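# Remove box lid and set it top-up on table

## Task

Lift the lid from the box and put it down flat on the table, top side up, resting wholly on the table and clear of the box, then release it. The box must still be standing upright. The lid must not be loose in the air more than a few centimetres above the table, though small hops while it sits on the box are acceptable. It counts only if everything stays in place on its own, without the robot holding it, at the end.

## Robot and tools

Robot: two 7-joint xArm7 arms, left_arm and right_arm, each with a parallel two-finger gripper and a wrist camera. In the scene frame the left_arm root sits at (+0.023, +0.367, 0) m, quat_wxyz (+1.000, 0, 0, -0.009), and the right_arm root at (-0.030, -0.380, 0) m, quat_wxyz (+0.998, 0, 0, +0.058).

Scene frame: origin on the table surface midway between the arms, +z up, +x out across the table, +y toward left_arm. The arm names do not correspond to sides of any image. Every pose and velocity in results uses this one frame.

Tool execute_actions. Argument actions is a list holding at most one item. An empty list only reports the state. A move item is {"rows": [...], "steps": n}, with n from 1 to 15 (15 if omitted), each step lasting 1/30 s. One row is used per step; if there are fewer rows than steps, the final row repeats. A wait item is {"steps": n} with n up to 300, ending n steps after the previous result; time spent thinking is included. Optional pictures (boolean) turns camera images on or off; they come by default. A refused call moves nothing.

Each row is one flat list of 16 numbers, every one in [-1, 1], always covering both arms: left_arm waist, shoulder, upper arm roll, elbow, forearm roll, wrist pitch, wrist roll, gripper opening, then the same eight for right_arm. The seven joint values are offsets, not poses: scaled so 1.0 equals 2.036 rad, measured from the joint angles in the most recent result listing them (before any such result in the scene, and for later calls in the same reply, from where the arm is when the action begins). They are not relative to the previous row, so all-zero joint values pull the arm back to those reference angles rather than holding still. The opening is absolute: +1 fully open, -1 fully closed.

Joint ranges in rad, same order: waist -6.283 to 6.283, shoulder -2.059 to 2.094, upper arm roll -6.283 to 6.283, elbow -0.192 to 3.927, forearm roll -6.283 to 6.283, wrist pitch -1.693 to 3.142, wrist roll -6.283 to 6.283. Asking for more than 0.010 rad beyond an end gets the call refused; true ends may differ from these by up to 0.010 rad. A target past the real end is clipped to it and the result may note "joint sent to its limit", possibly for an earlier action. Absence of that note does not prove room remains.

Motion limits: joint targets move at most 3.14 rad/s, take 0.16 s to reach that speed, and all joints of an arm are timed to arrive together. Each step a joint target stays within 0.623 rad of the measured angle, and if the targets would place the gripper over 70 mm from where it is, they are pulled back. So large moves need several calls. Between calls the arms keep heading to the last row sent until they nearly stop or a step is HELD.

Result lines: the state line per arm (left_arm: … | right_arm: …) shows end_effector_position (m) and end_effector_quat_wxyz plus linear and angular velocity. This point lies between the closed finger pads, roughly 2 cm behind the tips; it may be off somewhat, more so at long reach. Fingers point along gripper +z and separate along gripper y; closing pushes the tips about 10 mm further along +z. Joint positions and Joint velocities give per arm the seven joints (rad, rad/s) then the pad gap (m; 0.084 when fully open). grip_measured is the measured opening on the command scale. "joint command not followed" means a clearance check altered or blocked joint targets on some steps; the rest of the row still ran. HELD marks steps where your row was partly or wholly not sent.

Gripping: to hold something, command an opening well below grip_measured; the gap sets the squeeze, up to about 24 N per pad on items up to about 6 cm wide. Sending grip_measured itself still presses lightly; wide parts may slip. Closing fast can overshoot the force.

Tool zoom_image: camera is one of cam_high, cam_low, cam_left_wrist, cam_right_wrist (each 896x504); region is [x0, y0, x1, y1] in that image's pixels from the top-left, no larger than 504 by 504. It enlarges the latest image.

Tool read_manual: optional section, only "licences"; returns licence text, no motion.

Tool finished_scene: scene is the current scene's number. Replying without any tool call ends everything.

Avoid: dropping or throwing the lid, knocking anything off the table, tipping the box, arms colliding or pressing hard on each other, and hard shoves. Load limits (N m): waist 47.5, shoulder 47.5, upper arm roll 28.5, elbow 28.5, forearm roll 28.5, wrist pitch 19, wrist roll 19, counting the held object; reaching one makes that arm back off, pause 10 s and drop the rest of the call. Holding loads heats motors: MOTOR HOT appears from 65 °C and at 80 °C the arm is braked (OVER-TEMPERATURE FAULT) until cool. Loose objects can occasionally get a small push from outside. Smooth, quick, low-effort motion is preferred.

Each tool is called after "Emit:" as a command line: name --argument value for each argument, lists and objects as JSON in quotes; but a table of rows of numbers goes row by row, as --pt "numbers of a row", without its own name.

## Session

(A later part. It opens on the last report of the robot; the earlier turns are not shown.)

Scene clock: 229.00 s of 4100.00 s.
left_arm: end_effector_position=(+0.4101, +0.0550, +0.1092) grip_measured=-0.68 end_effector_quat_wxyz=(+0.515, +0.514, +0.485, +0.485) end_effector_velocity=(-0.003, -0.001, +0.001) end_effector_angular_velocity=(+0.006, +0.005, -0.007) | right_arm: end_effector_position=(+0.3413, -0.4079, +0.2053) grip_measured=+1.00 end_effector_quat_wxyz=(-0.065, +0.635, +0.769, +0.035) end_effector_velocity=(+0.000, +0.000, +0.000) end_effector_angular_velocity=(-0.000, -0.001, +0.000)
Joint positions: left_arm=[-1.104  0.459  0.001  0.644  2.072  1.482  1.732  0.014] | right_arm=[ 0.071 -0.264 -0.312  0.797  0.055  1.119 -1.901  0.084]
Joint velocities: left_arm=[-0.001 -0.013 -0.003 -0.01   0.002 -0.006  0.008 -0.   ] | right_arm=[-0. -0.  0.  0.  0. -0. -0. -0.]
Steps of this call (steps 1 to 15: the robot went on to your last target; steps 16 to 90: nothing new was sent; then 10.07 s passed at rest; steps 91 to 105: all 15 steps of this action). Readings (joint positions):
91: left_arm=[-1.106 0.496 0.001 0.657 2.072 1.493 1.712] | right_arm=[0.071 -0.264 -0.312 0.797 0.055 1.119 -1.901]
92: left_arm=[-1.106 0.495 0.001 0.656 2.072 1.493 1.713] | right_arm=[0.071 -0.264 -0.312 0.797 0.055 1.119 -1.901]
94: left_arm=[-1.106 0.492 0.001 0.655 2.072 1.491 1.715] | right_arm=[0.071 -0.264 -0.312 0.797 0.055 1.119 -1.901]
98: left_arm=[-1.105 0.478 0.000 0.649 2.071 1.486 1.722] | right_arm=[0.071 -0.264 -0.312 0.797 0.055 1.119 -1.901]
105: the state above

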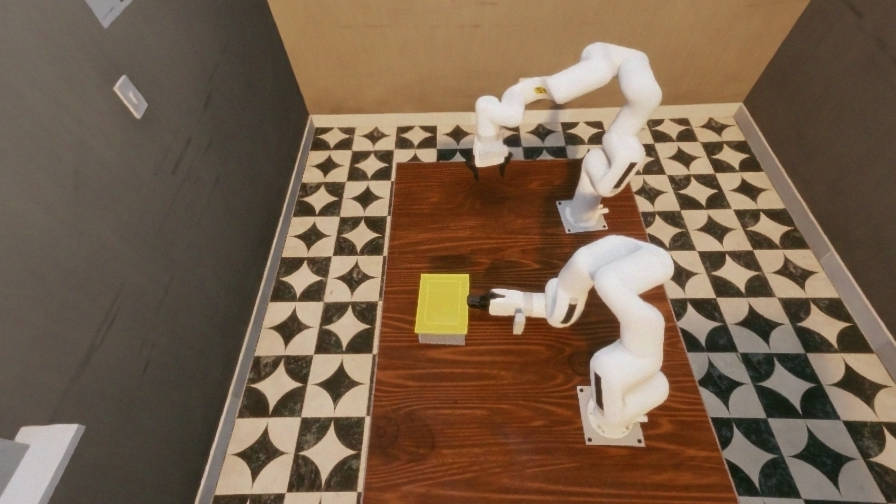

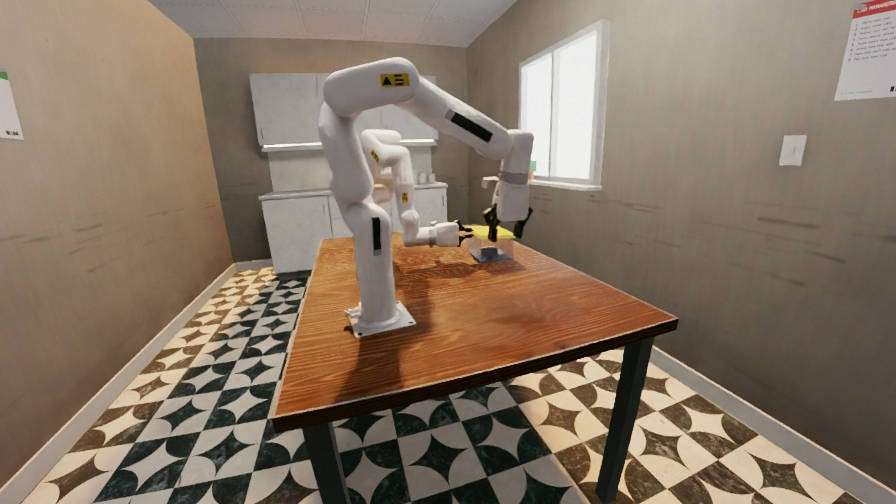

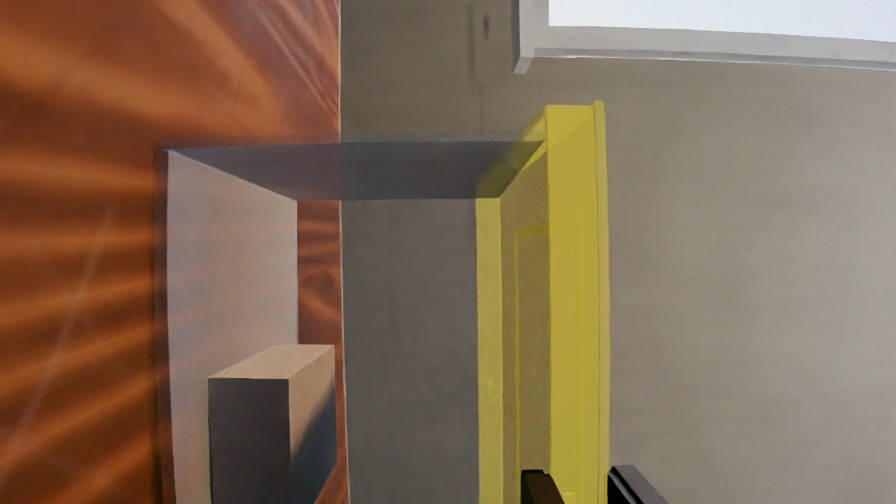

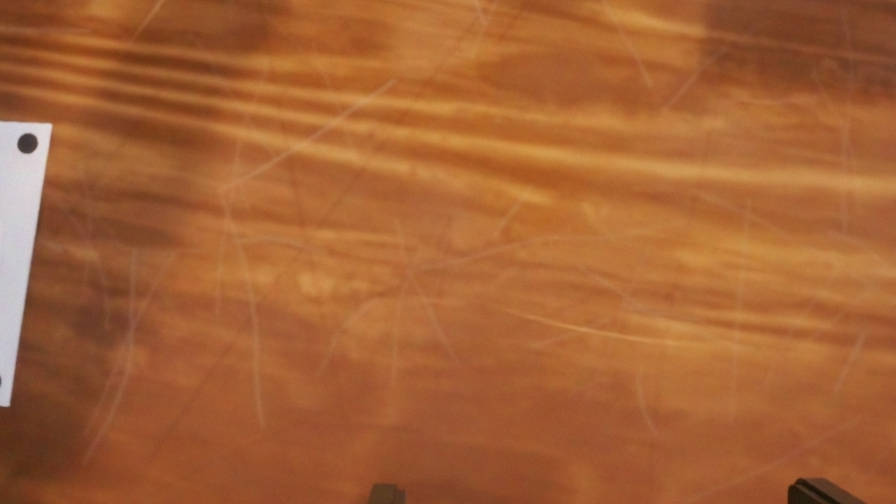

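Emit:
execute_actions --actions '[{"rows": [ [0.001,-0.004,0,-0.0009,-0.0002,-0.005,0.003,-1,0,0,0,0,0,0,0,1], [0.003,-0.012,0,-0.0028,-0.0006,-0.014,0.0085,-1,0,0,0,0,0,0,0,1], [0.005,-0.021,0,-0.0046,-0.001,-0.024,0.014,-1,0,0,0,0,0,0,0,1], [0.007,-0.029,0,-0.0064,-0.0014,-0.033,0.02,-1,0,0,0,0,0,0,0,1], [0.009,-0.037,0,-0.0083,-0.0018,-0.042,0.0256,-1,0,0,0,0,0,0,0,1], [0.011,-0.046,0,-0.0101,-0.0023,-0.052,0.0313,-1,0,0,0,0,0,0,0,1], [0.013,-0.054,0,-0.012,-0.0027,-0.061,0.037,-1,0,0,0,0,0,0,0,1], [0.015,-0.062,0,-0.0138,-0.0031,-0.071,0.0427,-1,0,0,0,0,0,0,0,1], [0.017,-0.07,0,-0.0156,-0.0035,-0.08,0.0484,-1,0,0,0,0,0,0,0,1], [0.019,-0.078,0,-0.0173,-0.0039,-0.089,0.054,-1,0,0,0,0,0,0,0,1], [0.0215,-0.0824,0,-0.0176,-0.0024,-0.0947,0.0572,-1,0,0,0,0,0,0,0,1], [0.0235,-0.082,0,-0.0166,-0.0006,-0.0952,0.0576,-1,0,0,0,0,0,0,0,1], [0.0255,-0.0816,0,-0.0156,0.0014,-0.0957,0.058,-1,0,0,0,0,0,0,0,1], [0.0272,-0.0812,0,-0.0148,0.003,-0.0962,0.0583,-1,0,0,0,0,0,0,0,1], [0.0284,-0.081,0,-0.0142,0.0042,-0.0965,0.0585,-1,0,0,0,0,0,0,0,1] ]}]' --pictures false

Emit:
execute_actions --actions '[{"steps": 10}]'

Scene clock: 299.20 s of 4100.00 s.
left_arm: end_effector_position=(+0.4125, +0.0538, +0.1288) grip_measured=-0.69 end_effector_quat_wxyz=(+0.485, +0.542, +0.513, +0.456) end_effector_velocity=(+0.030, -0.002, +0.018) end_effector_angular_velocity=(+0.017, +0.066, -0.023) | right_arm: end_effector_position=(+0.3413, -0.4079, +0.2053) grip_measured=+1.00 end_effector_quat_wxyz=(-0.065, +0.635, +0.769, +0.035) end_effector_velocity=(+0.000, -0.000, +0.000) end_effector_angular_velocity=(+0.000, -0.001, -0.000)
Joint positions: left_arm=[-1.057  0.297  0.001  0.612  2.071  1.296  1.845  0.014] | right_arm=[ 0.071 -0.264 -0.312  0.797  0.055  1.119 -1.901  0.084]
Joint velocities: left_arm=[ 0.122 -0.09  -0.003  0.024  0.093 -0.156  0.1    0.   ] | right_arm=[-0.    -0.    -0.     0.001  0.    -0.    -0.    -0.   ]
Steps of this call (steps 1 to 15: the robot went on to your last target; steps 16 to 90: nothing new was sent; then 66.70 s passed at rest; steps 91 to 105: all 15 steps of this action). Readings (joint positions):
91: left_arm=[-1.104 0.458 0.001 0.643 2.072 1.481 1.733] | right_arm=[0.071 -0.264 -0.312 0.797 0.055 1.119 -1.901]
92: left_arm=[-1.104 0.457 0.001 0.643 2.072 1.479 1.734] | right_arm=[0.071 -0.264 -0.312 0.797 0.055 1.119 -1.901]
94: left_arm=[-1.101 0.445 0.001 0.640 2.071 1.464 1.743] | right_arm=[0.071 -0.264 -0.312 0.797 0.055 1.119 -1.901]
98: left_arm=[-1.087 0.388 0.001 0.629 2.069 1.403 1.780] | right_arm=[0.071 -0.264 -0.312 0.797 0.055 1.119 -1.901]
105: the state above

Scene clock: 299.53 s of 4100.00 s.
left_arm: end_effector_position=(+0.4154, +0.0543, +0.1289) grip_measured=-0.69 end_effector_quat_wxyz=(+0.483, +0.545, +0.513, +0.455) end_effector_velocity=(+0.002, -0.000, +0.002) end_effector_angular_velocity=(-0.001, -0.002, +0.002) | right_arm: end_effector_position=(+0.3413, -0.4079, +0.2053) grip_measured=+1.00 end_effector_quat_wxyz=(-0.065, +0.635, +0.769, +0.035) end_effector_velocity=(-0.000, +0.000, -0.000) end_effector_angular_velocity=(+0.000, +0.001, +0.000)
Joint positions: left_arm=[-1.047  0.295  0.001  0.615  2.08   1.285  1.851  0.014] | right_arm=[ 0.071 -0.264 -0.312  0.797  0.055  1.119 -1.901  0.084]
Joint velocities: left_arm=[ 0.002 -0.002  0.001  0.002  0.    -0.001  0.002 -0.   ] | right_arm=[ 0.  0.  0. -0.  0.  0.  0. -0.]
Steps of this call (steps 1 to 10: the robot went on to your last target). Readings (joint positions):
1: left_arm=[-1.054 0.295 0.001 0.613 2.074 1.292 1.847] | right_arm=[0.071 -0.264 -0.312 0.797 0.055 1.119 -1.901]
2: left_arm=[-1.051 0.294 0.001 0.614 2.077 1.290 1.849] | right_arm=[0.071 -0.264 -0.312 0.797 0.055 1.119 -1.901]
4: left_arm=[-1.048 0.295 0.001 0.615 2.079 1.287 1.850] | right_arm=[0.071 -0.264 -0.312 0.797 0.055 1.119 -1.901]
8: left_arm=[-1.047 0.295 0.001 0.615 2.080 1.286 1.851] | right_arm=[0.071 -0.264 -0.312 0.797 0.055 1.119 -1.901]
10: the state above

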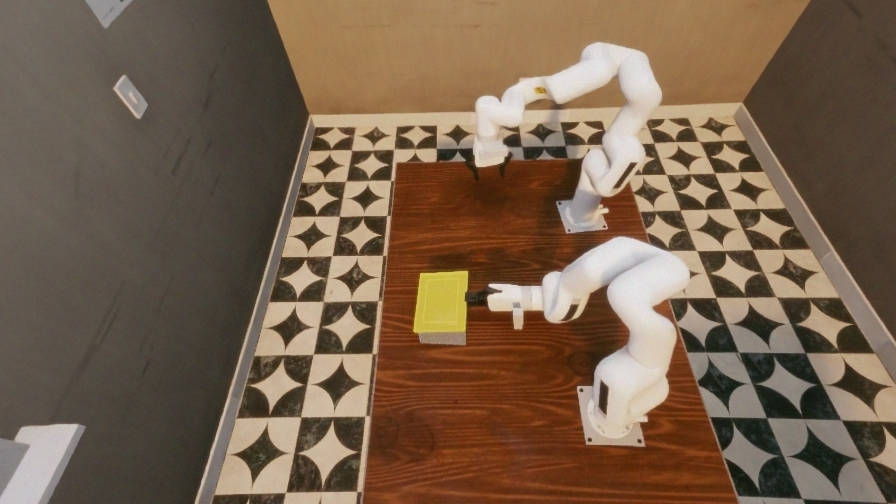

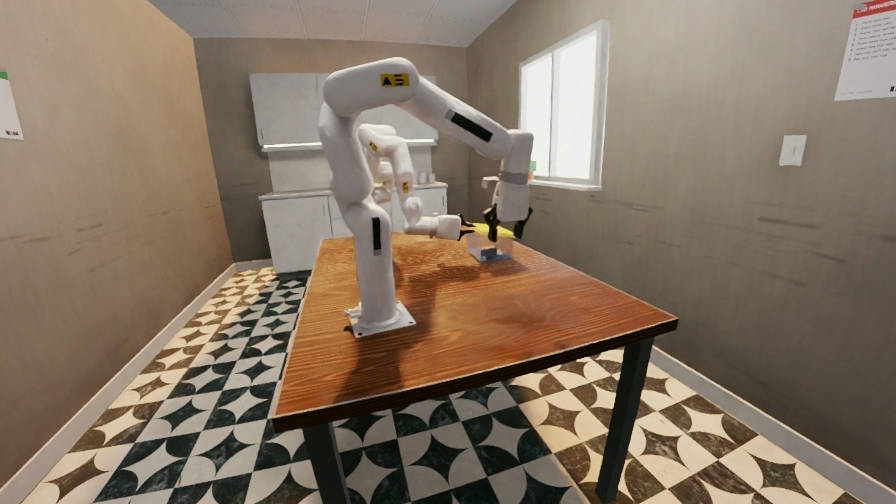

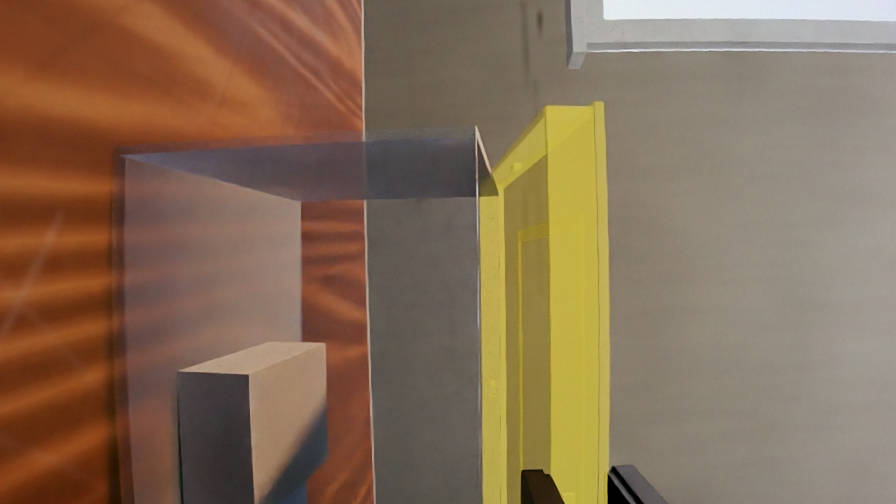

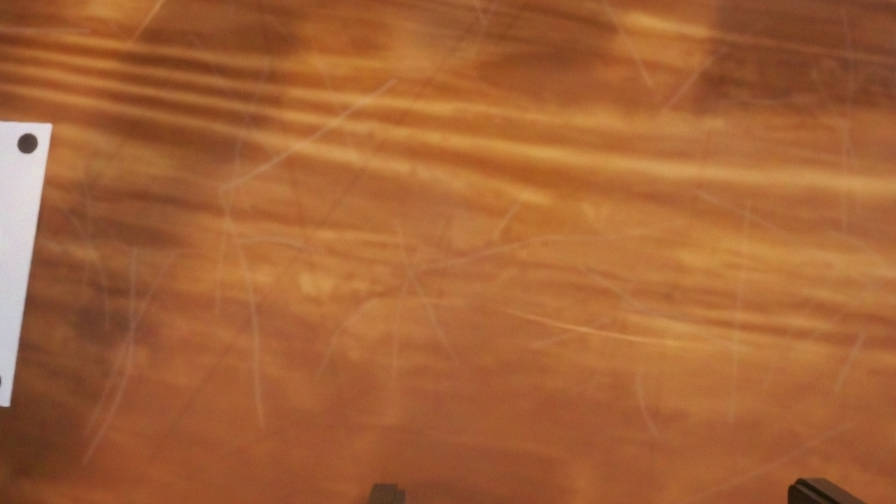

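Emit:
execute_actions --actions '[{"rows": [ [0.0001,-0.0015,0,-0.0003,-0.0002,-0.0006,0.001,-1,0,0,0,0,0,0,0,1], [0.0003,-0.0035,0,-0.0008,-0.0005,-0.0014,0.0025,-1,0,0,0,0,0,0,0,1], [0.0005,-0.006,0,-0.0013,-0.0008,-0.0024,0.0042,-1,0,0,0,0,0,0,0,1], [0.0008,-0.0085,0,-0.0019,-0.0011,-0.0034,0.006,-1,0,0,0,0,0,0,0,1], [0.001,-0.011,0,-0.0024,-0.0015,-0.0044,0.0077,-1,0,0,0,0,0,0,0,1], [0.0012,-0.0135,0,-0.003,-0.0018,-0.0053,0.0095,-1,0,0,0,0,0,0,0,1], [0.0015,-0.016,0,-0.0035,-0.0021,-0.0063,0.0112,-1,0,0,0,0,0,0,0,1], [0.0017,-0.0185,0,-0.0041,-0.0024,-0.0073,0.013,-1,0,0,0,0,0,0,0,1], [0.0019,-0.021,0,-0.0046,-0.0028,-0.0083,0.0148,-1,0,0,0,0,0,0,0,1], [0.0021,-0.0235,0,-0.0052,-0.0031,-0.0093,0.0165,-1,0,0,0,0,0,0,0,1], [0.0023,-0.0258,0,-0.0057,-0.0034,-0.0102,0.0181,-1,0,0,0,0,0,0,0,1] ]}]'

Scene clock: 315.13 s of 4100.00 s.
left_arm: end_effector_position=(+0.4158, +0.0541, +0.1439) grip_measured=-0.69 end_effector_quat_wxyz=(+0.483, +0.544, +0.513, +0.455) end_effector_velocity=(-0.000, -0.000, +0.010) end_effector_angular_velocity=(+0.001, +0.002, -0.002) | right_arm: end_effector_position=(+0.3413, -0.4079, +0.2053) grip_measured=+1.00 end_effector_quat_wxyz=(-0.065, +0.635, +0.769, +0.035) end_effector_velocity=(+0.000, +0.000, +0.000) end_effector_angular_velocity=(-0.000, -0.001, +0.000)
Joint positions: left_arm=[-1.042  0.244  0.001  0.604  2.074  1.266  1.886  0.014] | right_arm=[ 0.071 -0.264 -0.312  0.797  0.055  1.119 -1.901  0.084]
Joint velocities: left_arm=[ 0.003 -0.036 -0.    -0.008 -0.005 -0.016  0.026 -0.   ] | right_arm=[-0.     0.     0.     0.001  0.     0.001 -0.     0.   ]
Steps of this call (steps 1 to 30: the robot went on to your last target; steps 31 to 90: nothing new was sent; then 12.10 s passed at rest; steps 91 to 105: all 15 steps of this action). Readings (joint positions):
91: left_arm=[-1.046 0.294 0.001 0.615 2.080 1.285 1.851] | right_arm=[0.071 -0.264 -0.312 0.797 0.055 1.119 -1.901]
92: left_arm=[-1.046 0.294 0.001 0.615 2.080 1.285 1.852] | right_arm=[0.071 -0.264 -0.312 0.797 0.055 1.119 -1.901]
94: left_arm=[-1.046 0.290 0.001 0.613 2.080 1.283 1.855] | right_arm=[0.071 -0.264 -0.312 0.797 0.055 1.119 -1.901]
98: left_arm=[-1.045 0.272 0.001 0.610 2.077 1.277 1.867] | right_arm=[0.071 -0.264 -0.312 0.797 0.055 1.119 -1.901]
105: the state above

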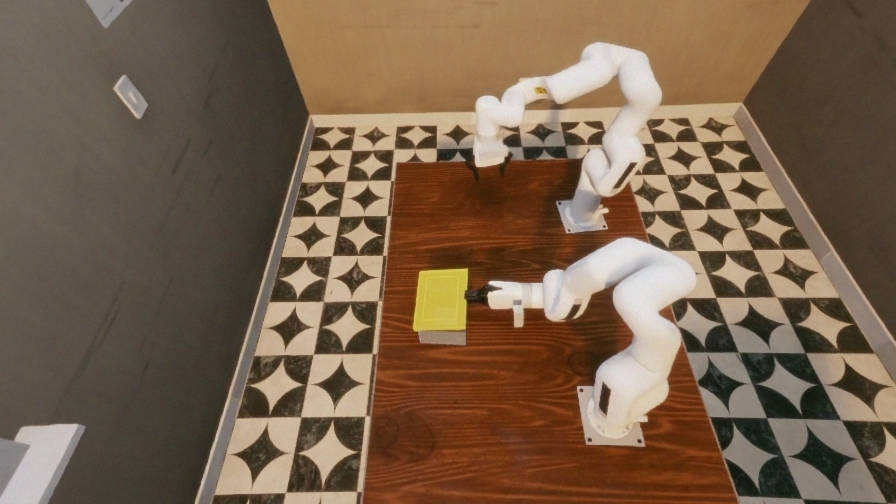

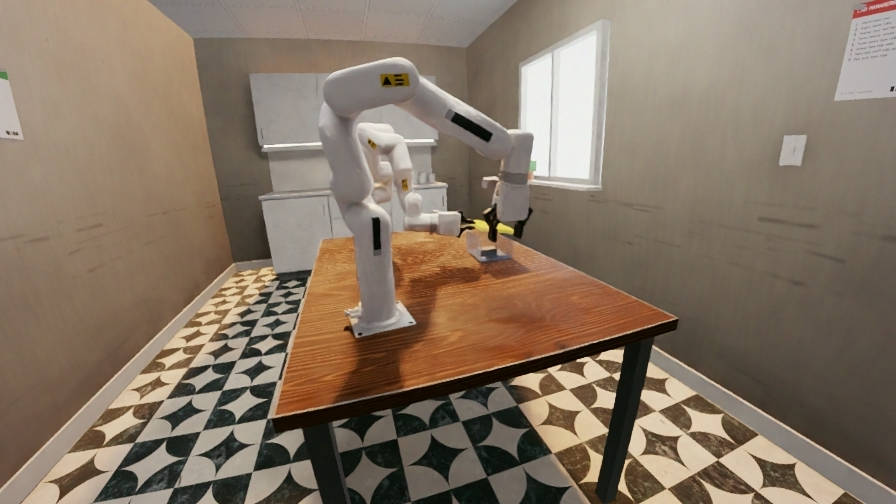

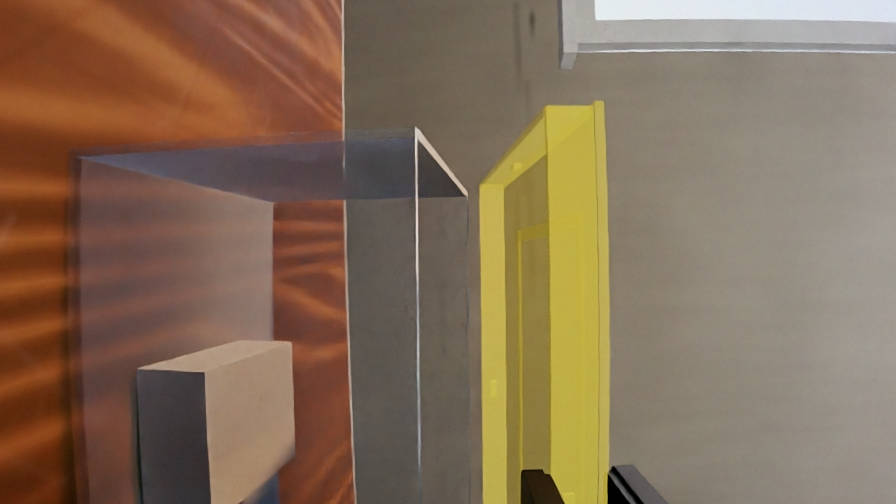

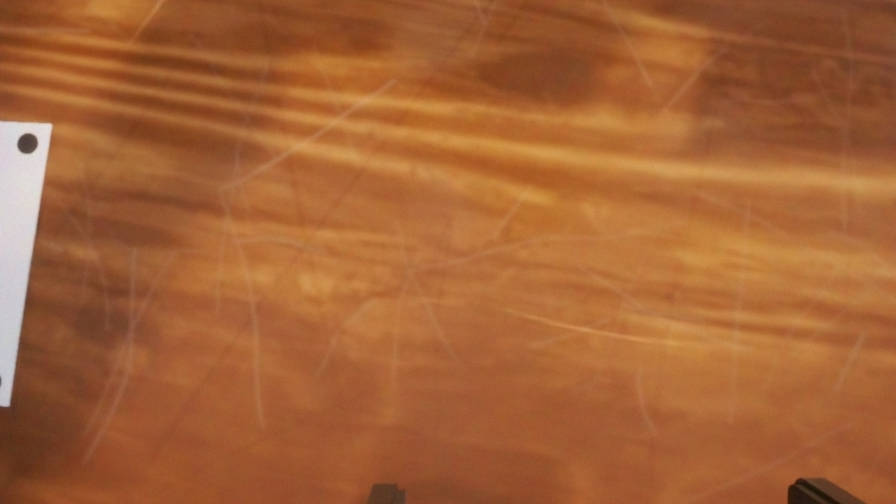

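Emit:
execute_actions --actions '[{"rows": [ [0,-0.002,0,-0.0004,-0.0003,-0.0008,0.0014,-1,0,0,0,0,0,0,0,1], [0,-0.005,0,-0.0011,-0.0007,-0.0021,0.0036,-1,0,0,0,0,0,0,0,1], [-0.001,-0.008,0,-0.0018,-0.0012,-0.0033,0.0057,-1,0,0,0,0,0,0,0,1], [-0.003,-0.011,0,-0.0024,-0.0016,-0.0046,0.0079,-1,0,0,0,0,0,0,0,1], [-0.006,-0.014,0,-0.0031,-0.0021,-0.0058,0.01,-1,0,0,0,0,0,0,0,1], [-0.01,-0.017,0,-0.0038,-0.0025,-0.0071,0.0122,-1,0,0,0,0,0,0,0,1], [-0.015,-0.02,0,-0.0045,-0.0029,-0.0083,0.0143,-1,0,0,0,0,0,0,0,1], [-0.021,-0.023,0,-0.0051,-0.0034,-0.0095,0.0165,-1,0,0,0,0,0,0,0,1], [-0.028,-0.025,0,-0.0056,-0.0037,-0.0104,0.018,-1,0,0,0,0,0,0,0,1], [-0.035,-0.0265,0,-0.0059,-0.0039,-0.011,0.019,-1,0,0,0,0,0,0,0,1], [-0.043,-0.0265,0,-0.0059,-0.0039,-0.011,0.019,-1,0,0,0,0,0,0,0,1], [-0.051,-0.0265,0,-0.0059,-0.0039,-0.011,0.019,-1,0,0,0,0,0,0,0,1], [-0.059,-0.0265,0,-0.0059,-0.0039,-0.011,0.019,-1,0,0,0,0,0,0,0,1], [-0.067,-0.0265,0,-0.0059,-0.0039,-0.011,0.019,-1,0,0,0,0,0,0,0,1], [-0.075,-0.0265,0,-0.0059,-0.0039,-0.011,0.019,-1,0,0,0,0,0,0,0,1] ]}]' --pictures false

Emit:
execute_actions --actions '[{"rows": [ [-0.035,0,0,0,0,0,0,-1,0,0,0,0,0,0,0,1], [-0.043,0,0,0,0,0,0,-1,0,0,0,0,0,0,0,1], [-0.051,0,0,0,0,0,0,-1,0,0,0,0,0,0,0,1], [-0.059,0,0,0,0,0,0,-1,0,0,0,0,0,0,0,1], [-0.067,0,0,0,0,0,0,-1,0,0,0,0,0,0,0,1], [-0.075,0,0,0,0,0,0,-1,0,0,0,0,0,0,0,1], [-0.083,0,0,0,0,0,0,-1,0,0,0,0,0,0,0,1], [-0.091,0,0,0,0,0,0,-1,0,0,0,0,0,0,0,1], [-0.099,0,0,0,0,0,0,-1,0,0,0,0,0,0,0,1], [-0.107,0,0,0,0,0,0,-1,0,0,0,0,0,0,0,1], [-0.115,0,0,0,0,0,0,-1,0,0,0,0,0,0,0,1], [-0.123,0,0,0,0,0,0,-1,0,0,0,0,0,0,0,1], [-0.131,0,0,0,0,0,0,-1,0,0,0,0,0,0,0,1], [-0.139,0,0,0,0,0,0,-1,0,0,0,0,0,0,0,1], [-0.147,0,0,0,0,0,0,-1,0,0,0,0,0,0,0,1] ]}]' --pictures false

Emit:
execute_actions --actions '[{"rows": [ [-0.035,0,0,0,0,0,0,-1,0,0,0,0,0,0,0,1], [-0.043,0,0,0,0,0,0,-1,0,0,0,0,0,0,0,1], [-0.051,0,0,0,0,0,0,-1,0,0,0,0,0,0,0,1], [-0.059,0,0,0,0,0,0,-1,0,0,0,0,0,0,0,1], [-0.067,0,0,0,0,0,0,-1,0,0,0,0,0,0,0,1], [-0.075,0,0,0,0,0,0,-1,0,0,0,0,0,0,0,1], [-0.083,0,0,0,0,0,0,-1,0,0,0,0,0,0,0,1], [-0.091,0,0,0,0,0,0,-1,0,0,0,0,0,0,0,1], [-0.099,0,0,0,0,0,0,-1,0,0,0,0,0,0,0,1], [-0.106,0,0,0,0,0,0,-1,0,0,0,0,0,0,0,1], [-0.112,0,0,0,0,0,0,-1,0,0,0,0,0,0,0,1], [-0.117,0,0,0,0,0,0,-1,0,0,0,0,0,0,0,1], [-0.121,0,0,0,0,0,0,-1,0,0,0,0,0,0,0,1], [-0.124,0,0,0,0,0,0,-1,0,0,0,0,0,0,0,1], [-0.126,0,0,0,0,0,0,-1,0,0,0,0,0,0,0,1] ]}]' --pictures false

Emit:
execute_actions --actions '[{"steps": 10}]'

Scene clock: 357.90 s of 4100.00 s.
left_arm: end_effector_position=(+0.3812, +0.0152, +0.1591) grip_measured=-0.69 end_effector_quat_wxyz=(+0.506, +0.570, +0.484, +0.429) end_effector_velocity=(-0.168, -0.168, +0.002) end_effector_angular_velocity=(+0.009, +0.007, -0.476) | right_arm: end_effector_position=(+0.3413, -0.4079, +0.2053) grip_measured=+1.00 end_effector_quat_wxyz=(-0.065, +0.635, +0.769, +0.035) end_effector_velocity=(-0.000, +0.000, -0.000) end_effector_angular_velocity=(+0.000, +0.001, -0.000)
Joint positions: left_arm=[-1.141  0.191  0.     0.593  2.066  1.244  1.924  0.014] | right_arm=[ 0.071 -0.264 -0.312  0.797  0.055  1.119 -1.901  0.084]
Joint velocities: left_arm=[-0.468 -0.018 -0.005 -0.009 -0.003 -0.011  0.017  0.   ] | right_arm=[-0.    -0.    -0.    -0.001  0.     0.     0.    -0.   ]
Steps of this call (steps 1 to 15: the robot went on to your last target; steps 16 to 90: nothing new was sent; then 39.27 s passed at rest; steps 91 to 105: all 15 steps of this action). Readings (joint positions):
91: left_arm=[-1.042 0.242 0.001 0.603 2.073 1.265 1.888] | right_arm=[0.071 -0.264 -0.312 0.797 0.055 1.119 -1.901]
92: left_arm=[-1.042 0.242 0.001 0.603 2.073 1.264 1.888] | right_arm=[0.071 -0.264 -0.312 0.797 0.055 1.119 -1.901]
94: left_arm=[-1.042 0.237 0.001 0.602 2.073 1.262 1.892] | right_arm=[0.071 -0.264 -0.312 0.797 0.055 1.119 -1.901]
98: left_arm=[-1.056 0.216 0.002 0.598 2.070 1.254 1.906] | right_arm=[0.071 -0.264 -0.312 0.797 0.055 1.119 -1.901]
105: the state above

Scene clock: 358.40 s of 4100.00 s.
left_arm: end_effector_position=(+0.2857, -0.0610, +0.1591) grip_measured=-0.69 end_effector_quat_wxyz=(+0.555, +0.625, +0.411, +0.364) end_effector_velocity=(-0.209, -0.129, +0.001) end_effector_angular_velocity=(-0.002, -0.000, -0.489) | right_arm: end_effector_position=(+0.3413, -0.4079, +0.2053) grip_measured=+1.00 end_effector_quat_wxyz=(-0.065, +0.635, +0.769, +0.035) end_effector_velocity=(-0.000, -0.000, -0.000) end_effector_angular_velocity=(+0.000, +0.001, -0.001)
Joint positions: left_arm=[-1.385  0.191  0.     0.593  2.066  1.244  1.924  0.014] | right_arm=[ 0.071 -0.264 -0.312  0.797  0.055  1.119 -1.901  0.084]
Joint velocities: left_arm=[-0.488 -0.001 -0.     0.     0.001 -0.    -0.    -0.   ] | right_arm=[-0.  0. -0. -0.  0.  0. -0. -0.]
Steps of this call (steps 1 to 15: all 15 steps of this action). Readings (joint positions):
1: left_arm=[-1.157 0.190 0.000 0.592 2.066 1.244 1.924] | right_arm=[0.071 -0.264 -0.312 0.797 0.055 1.119 -1.901]
2: left_arm=[-1.173 0.190 0.000 0.592 2.066 1.244 1.925] | right_arm=[0.071 -0.264 -0.312 0.797 0.055 1.119 -1.901]
4: left_arm=[-1.206 0.191 0.000 0.592 2.066 1.244 1.924] | right_arm=[0.071 -0.264 -0.312 0.797 0.055 1.119 -1.901]
8: left_arm=[-1.271 0.191 0.000 0.593 2.066 1.244 1.924] | right_arm=[0.071 -0.264 -0.312 0.797 0.055 1.119 -1.901]
15: the state above

Scene clock: 358.90 s of 4100.00 s.
left_arm: end_effector_position=(+0.1797, -0.1103, +0.1590) grip_measured=-0.69 end_effector_quat_wxyz=(+0.593, +0.669, +0.336, +0.297) end_effector_velocity=(-0.145, -0.048, +0.000) end_effector_angular_velocity=(+0.000, +0.000, -0.303) | right_arm: end_effector_position=(+0.3413, -0.4079, +0.2053) grip_measured=+1.00 end_effector_quat_wxyz=(-0.065, +0.635, +0.769, +0.035) end_effector_velocity=(-0.000, -0.000, -0.000) end_effector_angular_velocity=(+0.000, +0.001, -0.001)
Joint positions: left_arm=[-1.617  0.191 -0.001  0.593  2.066  1.244  1.924  0.014] | right_arm=[ 0.071 -0.264 -0.312  0.797  0.055  1.119 -1.901  0.084]
Joint velocities: left_arm=[-0.299 -0.001 -0.003 -0.     0.001 -0.     0.001 -0.   ] | right_arm=[ 0.     0.001 -0.    -0.     0.    -0.     0.    -0.   ]
Steps of this call (steps 1 to 15: all 15 steps of this action). Readings (joint positions):
1: left_arm=[-1.401 0.191 0.000 0.593 2.066 1.244 1.924] | right_arm=[0.071 -0.264 -0.312 0.797 0.055 1.119 -1.901]
2: left_arm=[-1.417 0.191 0.000 0.593 2.066 1.244 1.924] | right_arm=[0.071 -0.264 -0.312 0.797 0.055 1.119 -1.901]
4: left_arm=[-1.450 0.191 0.000 0.593 2.066 1.244 1.924] | right_arm=[0.071 -0.264 -0.312 0.797 0.055 1.119 -1.901]
8: left_arm=[-1.515 0.191 0.000 0.593 2.066 1.244 1.924] | right_arm=[0.071 -0.264 -0.312 0.797 0.055 1.119 -1.901]
15: the state above

Scene clock: 359.23 s of 4100.00 s.
left_arm: end_effector_position=(+0.1694, -0.1135, +0.1591) grip_measured=-0.69 end_effector_quat_wxyz=(+0.596, +0.672, +0.329, +0.291) end_effector_velocity=(-0.004, -0.001, -0.000) end_effector_angular_velocity=(+0.002, +0.000, -0.009) | right_arm: end_effector_position=(+0.3413, -0.4079, +0.2053) grip_measured=+1.00 end_effector_quat_wxyz=(-0.065, +0.635, +0.769, +0.035) end_effector_velocity=(-0.000, +0.000, -0.000) end_effector_angular_velocity=(+0.000, +0.000, -0.000)
Joint positions: left_arm=[-1.64   0.191  0.001  0.593  2.066  1.244  1.924  0.014] | right_arm=[ 0.071 -0.264 -0.312  0.797  0.055  1.119 -1.901  0.084]
Joint velocities: left_arm=[-0.004  0.    -0.004  0.001  0.    -0.001  0.002 -0.   ] | right_arm=[ 0.    -0.    -0.    -0.001  0.    -0.     0.    -0.   ]
Steps of this call (steps 1 to 10: the robot went on to your last target). Readings (joint positions):
1: left_arm=[-1.626 0.191 -0.001 0.593 2.066 1.244 1.924] | right_arm=[0.071 -0.264 -0.312 0.797 0.055 1.119 -1.901]
2: left_arm=[-1.632 0.191 -0.001 0.593 2.066 1.244 1.924] | right_arm=[0.071 -0.264 -0.312 0.797 0.055 1.119 -1.901]
4: left_arm=[-1.638 0.191 -0.000 0.593 2.066 1.244 1.924] | right_arm=[0.071 -0.264 -0.312 0.797 0.055 1.119 -1.901]
8: left_arm=[-1.640 0.191 0.001 0.593 2.066 1.244 1.924] | right_arm=[0.071 -0.264 -0.312 0.797 0.055 1.119 -1.901]
10: the state above

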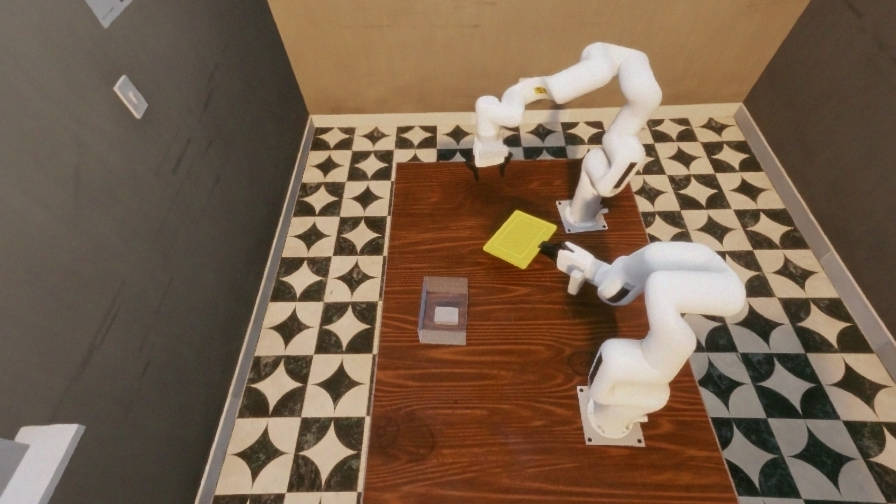

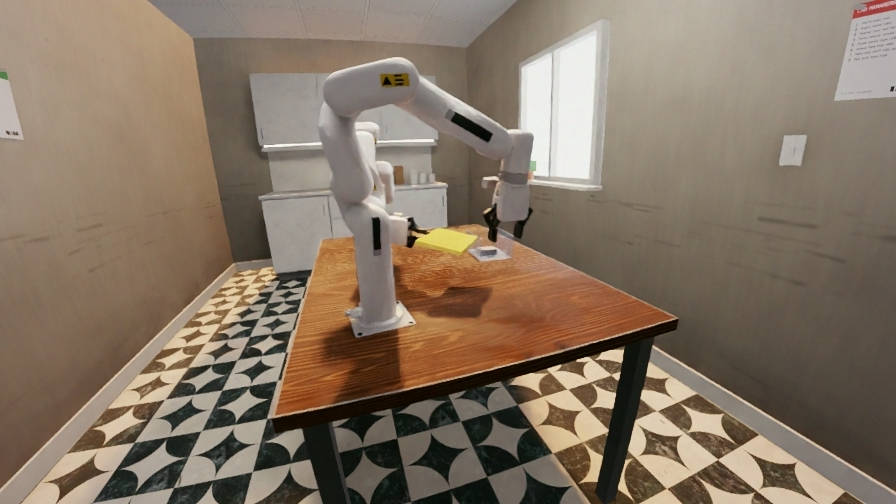

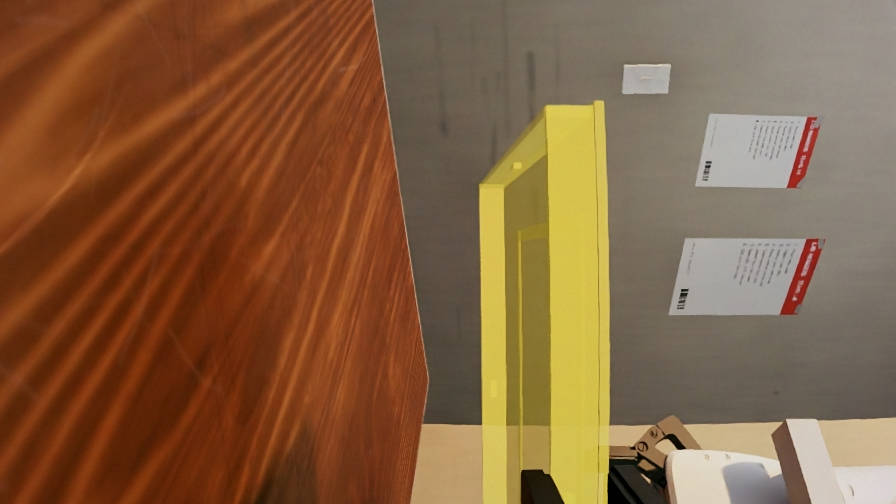

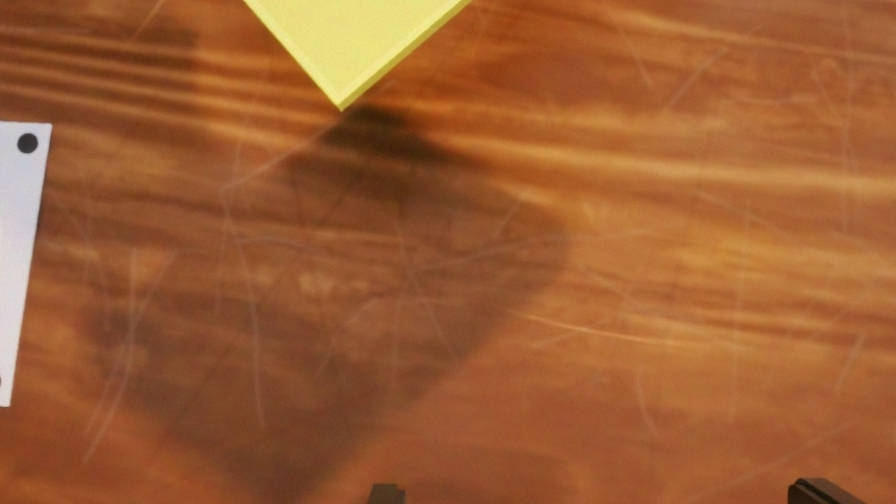

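Emit:
execute_actions --actions '[{"rows": [ [0,0.002,0,0.0007,0.0003,0,-0.0012,-1,0,0,0,0,0,0,0,1], [0.0002,0.006,0,0.002,0.0008,-0.0001,-0.0035,-1,0,0,0,0,0,0,0,1], [0.0004,0.012,0,0.004,0.0016,-0.0002,-0.007,-1,0,0,0,0,0,0,0,1], [0.0007,0.02,0,0.0067,0.0027,-0.0004,-0.0116,-1,0,0,0,0,0,0,0,1], [0.0011,0.03,0,0.01,0.004,-0.0005,-0.0175,-1,0,0,0,0,0,0,0,1], [0.0015,0.04,0,0.0134,0.0054,-0.0007,-0.0233,-1,0,0,0,0,0,0,0,1], [0.0018,0.05,0,0.0168,0.0067,-0.0009,-0.029,-1,0,0,0,0,0,0,0,1], [0.0022,0.06,0,0.0202,0.008,-0.001,-0.035,-1,0,0,0,0,0,0,0,1], [0.0026,0.07,0,0.0235,0.0094,-0.0012,-0.0407,-1,0,0,0,0,0,0,0,1], [0.0029,0.08,0,0.0269,0.0107,-0.0014,-0.0465,-1,0,0,0,0,0,0,0,1], [0.0033,0.09,0,0.0302,0.012,-0.0016,-0.0524,-1,0,0,0,0,0,0,0,1], [0.0036,0.099,0,0.0333,0.0132,-0.0017,-0.0576,-1,0,0,0,0,0,0,0,1], [0.0039,0.107,0,0.0359,0.0143,-0.0019,-0.0622,-1,0,0,0,0,0,0,0,1], [0.0042,0.114,0,0.0383,0.0153,-0.002,-0.0663,-1,0,0,0,0,0,0,0,1], [0.0044,0.12,0,0.0403,0.016,-0.0021,-0.0698,-1,0,0,0,0,0,0,0,1] ]}]' --pictures false

Emit:
execute_actions --actions '[{"steps": 10}]'

Scene clock: 388.73 s of 4100.00 s.
left_arm: end_effector_position=(+0.1694, -0.1155, +0.0915) grip_measured=-0.69 end_effector_quat_wxyz=(+0.574, +0.692, +0.337, +0.280) end_effector_velocity=(+0.001, +0.010, -0.195) end_effector_angular_velocity=(+0.126, +0.145, +0.004) | right_arm: end_effector_position=(+0.3413, -0.4079, +0.2053) grip_measured=+1.00 end_effector_quat_wxyz=(-0.065, +0.635, +0.769, +0.035) end_effector_velocity=(-0.000, -0.000, -0.000) end_effector_angular_velocity=(+0.000, +0.000, -0.000)
Joint positions: left_arm=[-1.633  0.383  0.001  0.656  2.092  1.241  1.813  0.014] | right_arm=[ 0.071 -0.264 -0.312  0.797  0.055  1.119 -1.901  0.084]
Joint velocities: left_arm=[ 0.02   0.536 -0.     0.176  0.072 -0.01  -0.307 -0.   ] | right_arm=[ 0.     0.    -0.    -0.001 -0.    -0.     0.    -0.   ]
Steps of this call (steps 1 to 30: the robot went on to your last target; steps 31 to 90: nothing new was sent; then 26.00 s passed at rest; steps 91 to 105: all 15 steps of this action). Readings (joint positions):
91: left_arm=[-1.641 0.191 0.000 0.593 2.066 1.244 1.924] | right_arm=[0.071 -0.264 -0.312 0.797 0.055 1.119 -1.901]
92: left_arm=[-1.641 0.191 0.000 0.593 2.066 1.244 1.923] | right_arm=[0.071 -0.264 -0.312 0.797 0.055 1.119 -1.901]
94: left_arm=[-1.641 0.199 0.001 0.596 2.067 1.244 1.919] | right_arm=[0.071 -0.264 -0.312 0.797 0.055 1.119 -1.901]
98: left_arm=[-1.638 0.248 0.001 0.612 2.074 1.243 1.890] | right_arm=[0.071 -0.264 -0.312 0.797 0.055 1.119 -1.901]
105: the state above

Scene clock: 389.07 s of 4100.00 s.
left_arm: end_effector_position=(+0.1695, -0.1150, +0.0733) grip_measured=-0.69 end_effector_quat_wxyz=(+0.568, +0.696, +0.340, +0.277) end_effector_velocity=(+0.000, +0.001, -0.002) end_effector_angular_velocity=(+0.003, +0.002, +0.000) | right_arm: end_effector_position=(+0.3413, -0.4079, +0.2053) grip_measured=+1.00 end_effector_quat_wxyz=(-0.065, +0.635, +0.769, +0.035) end_effector_velocity=(+0.000, +0.000, +0.000) end_effector_angular_velocity=(-0.000, -0.001, +0.000)
Joint positions: left_arm=[-1.632  0.434  0.001  0.675  2.099  1.24   1.782  0.014] | right_arm=[ 0.071 -0.264 -0.312  0.797  0.055  1.119 -1.901  0.084]
Joint velocities: left_arm=[ 0.     0.004  0.    -0.001  0.001 -0.001 -0.004 -0.   ] | right_arm=[ 0.    -0.     0.     0.001 -0.     0.     0.     0.   ]
Steps of this call (steps 1 to 10: the robot went on to your last target). Readings (joint positions):
1: left_arm=[-1.633 0.400 0.001 0.662 2.094 1.240 1.803] | right_arm=[0.071 -0.264 -0.312 0.797 0.055 1.119 -1.901]
2: left_arm=[-1.632 0.414 0.001 0.667 2.096 1.240 1.795] | right_arm=[0.071 -0.264 -0.312 0.797 0.055 1.119 -1.901]
4: left_arm=[-1.632 0.430 0.001 0.671 2.098 1.240 1.786] | right_arm=[0.071 -0.264 -0.312 0.797 0.055 1.119 -1.901]
8: left_arm=[-1.632 0.434 0.001 0.675 2.098 1.240 1.783] | right_arm=[0.071 -0.264 -0.312 0.797 0.055 1.119 -1.901]
10: the state above

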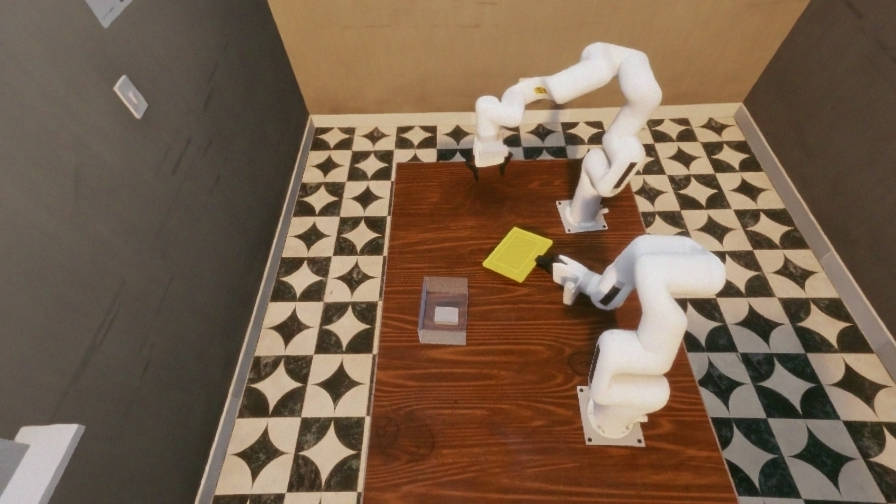

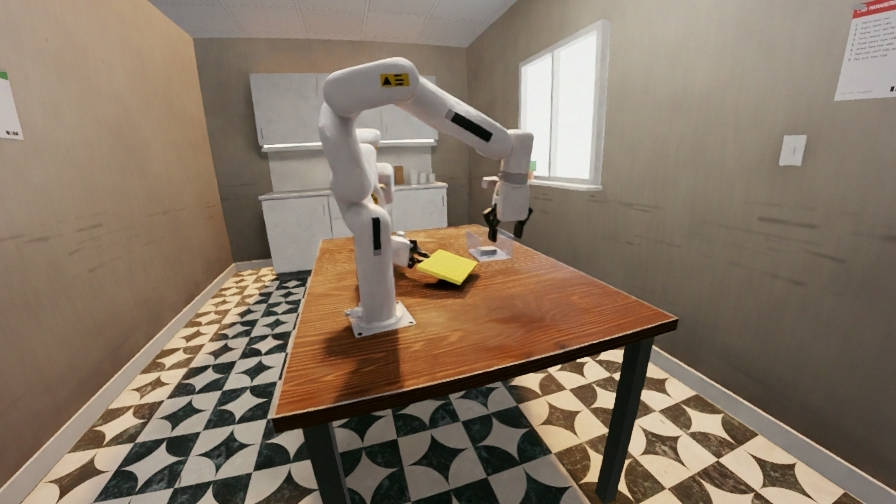

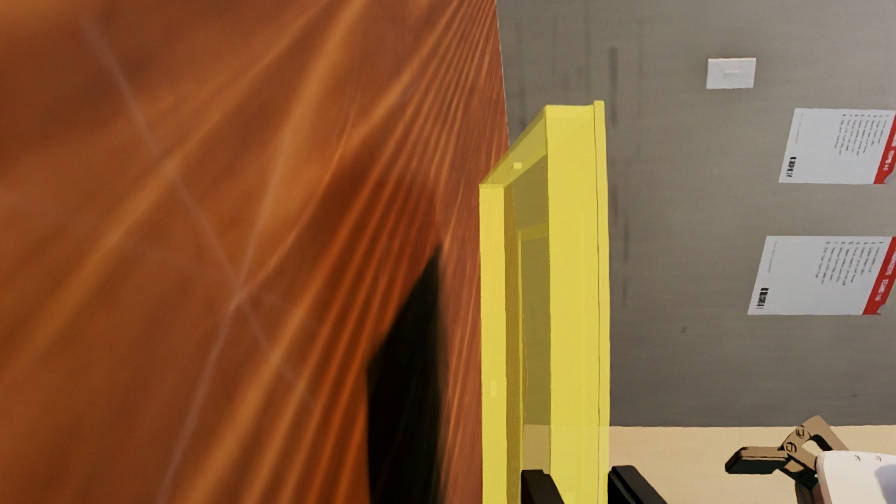

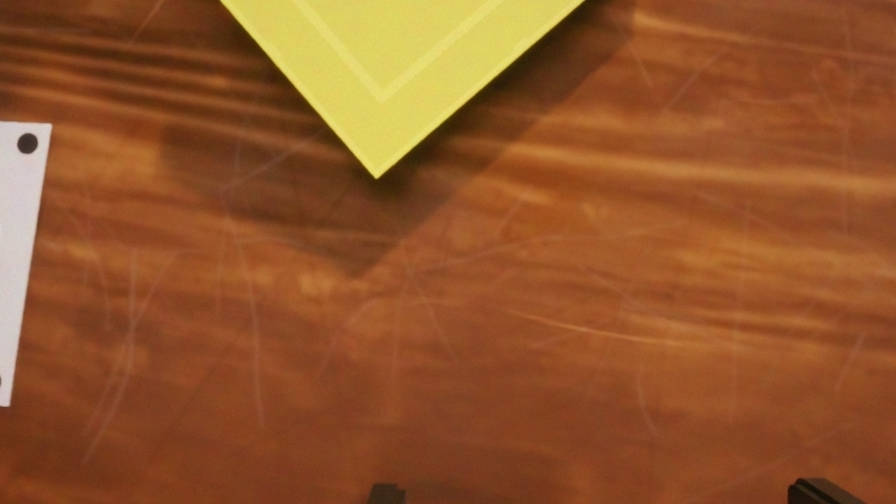

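Emit:
execute_actions --actions '[{"rows": [ [0.0001,0.002,0,0.0007,0.0003,0,-0.0011,-1,0,0,0,0,0,0,0,1], [0.0003,0.005,0,0.0016,0.0006,-0.0001,-0.0028,-1,0,0,0,0,0,0,0,1], [0.0005,0.0085,0,0.0028,0.0011,-0.0002,-0.0048,-1,0,0,0,0,0,0,0,1], [0.0007,0.012,0,0.0039,0.0015,-0.0003,-0.0068,-1,0,0,0,0,0,0,0,1], [0.0009,0.0155,0,0.0051,0.002,-0.0003,-0.0087,-1,0,0,0,0,0,0,0,1], [0.001,0.0185,0,0.0061,0.0023,-0.0004,-0.0104,-1,0,0,0,0,0,0,0,1], [0.0012,0.021,0,0.0069,0.0027,-0.0004,-0.0118,-1,0,0,0,0,0,0,0,1], [0.0013,0.023,0,0.0075,0.0029,-0.0005,-0.013,-1,0,0,0,0,0,0,0,1], [0.0014,0.025,0,0.0082,0.0032,-0.0005,-0.0141,-1,0,0,0,0,0,0,0,1], [0.0015,0.0268,0,0.0088,0.0034,-0.0006,-0.0151,-1,0,0,0,0,0,0,0,1], [0.0016,0.0284,0,0.0093,0.0036,-0.0006,-0.016,-1,0,0,0,0,0,0,0,1] ]}]'

Scene clock: 401.10 s of 4100.00 s.
left_arm: end_effector_position=(+0.1703, -0.1123, +0.0523) grip_measured=-0.68 end_effector_quat_wxyz=(+0.560, +0.702, +0.343, +0.275) end_effector_velocity=(+0.000, -0.003, -0.005) end_effector_angular_velocity=(-0.009, +0.005, +0.001) | right_arm: end_effector_position=(+0.3413, -0.4079, +0.2053) grip_measured=+1.00 end_effector_quat_wxyz=(-0.065, +0.635, +0.769, +0.035) end_effector_velocity=(-0.000, -0.000, -0.000) end_effector_angular_velocity=(+0.000, -0.000, -0.000)
Joint positions: left_arm=[-1.628  0.49   0.001  0.693  2.106  1.239  1.751  0.014] | right_arm=[ 0.071 -0.264 -0.312  0.797  0.055  1.119 -1.901  0.084]
Joint velocities: left_arm=[ 0.001  0.021 -0.     0.014  0.005  0.004 -0.017  0.   ] | right_arm=[ 0. -0. -0. -0.  0. -0.  0.  0.]
Steps of this call (steps 1 to 30: the robot went on to your last target; steps 31 to 90: nothing new was sent; then 8.53 s passed at rest; steps 91 to 105: all 15 steps of this action). Readings (joint positions):
91: left_arm=[-1.632 0.435 0.001 0.675 2.099 1.240 1.782] | right_arm=[0.071 -0.264 -0.312 0.797 0.055 1.119 -1.901]
92: left_arm=[-1.632 0.436 0.001 0.675 2.099 1.240 1.781] | right_arm=[0.071 -0.264 -0.312 0.797 0.055 1.119 -1.901]
94: left_arm=[-1.631 0.441 0.001 0.677 2.099 1.240 1.778] | right_arm=[0.071 -0.264 -0.312 0.797 0.055 1.119 -1.901]
98: left_arm=[-1.630 0.464 0.001 0.685 2.102 1.239 1.765] | right_arm=[0.071 -0.264 -0.312 0.797 0.055 1.119 -1.901]
105: the state above

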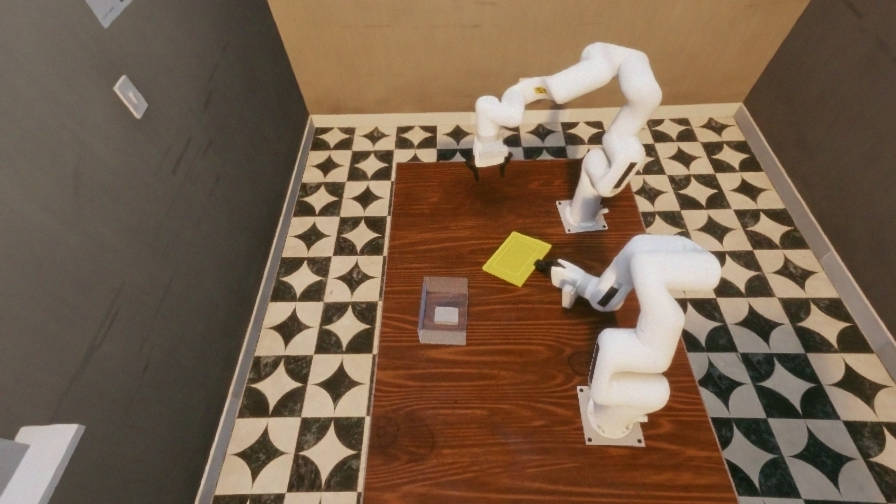

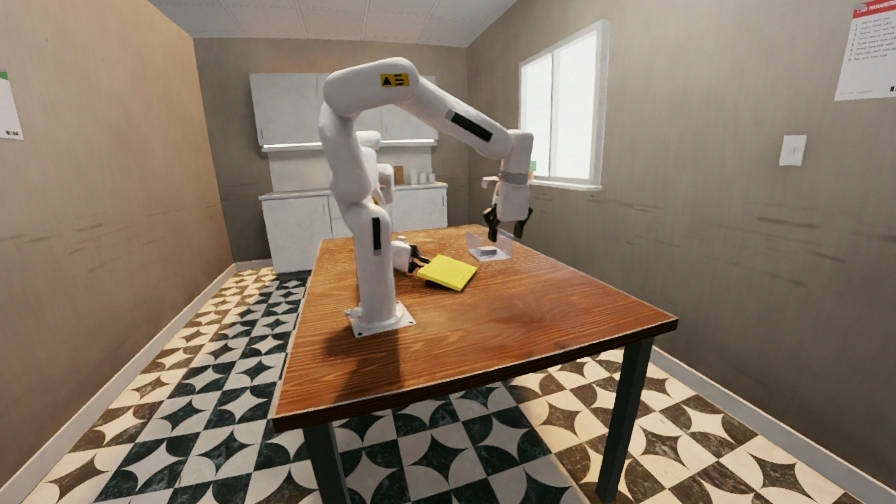

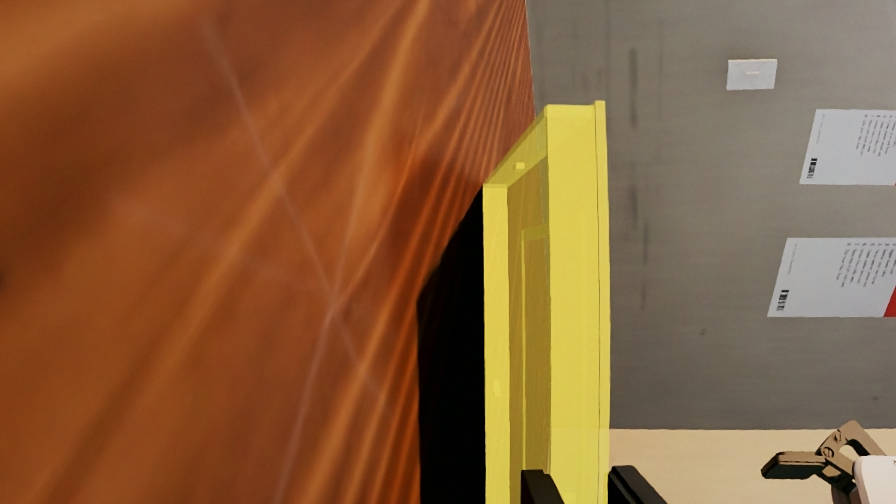

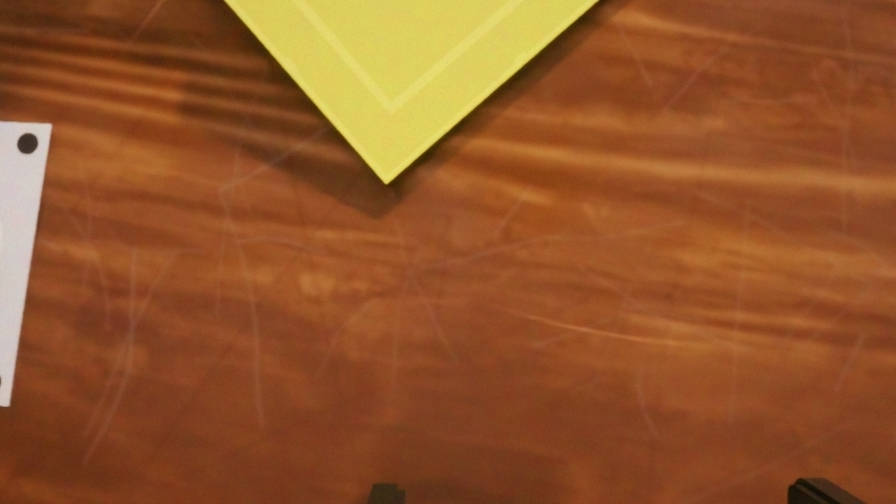

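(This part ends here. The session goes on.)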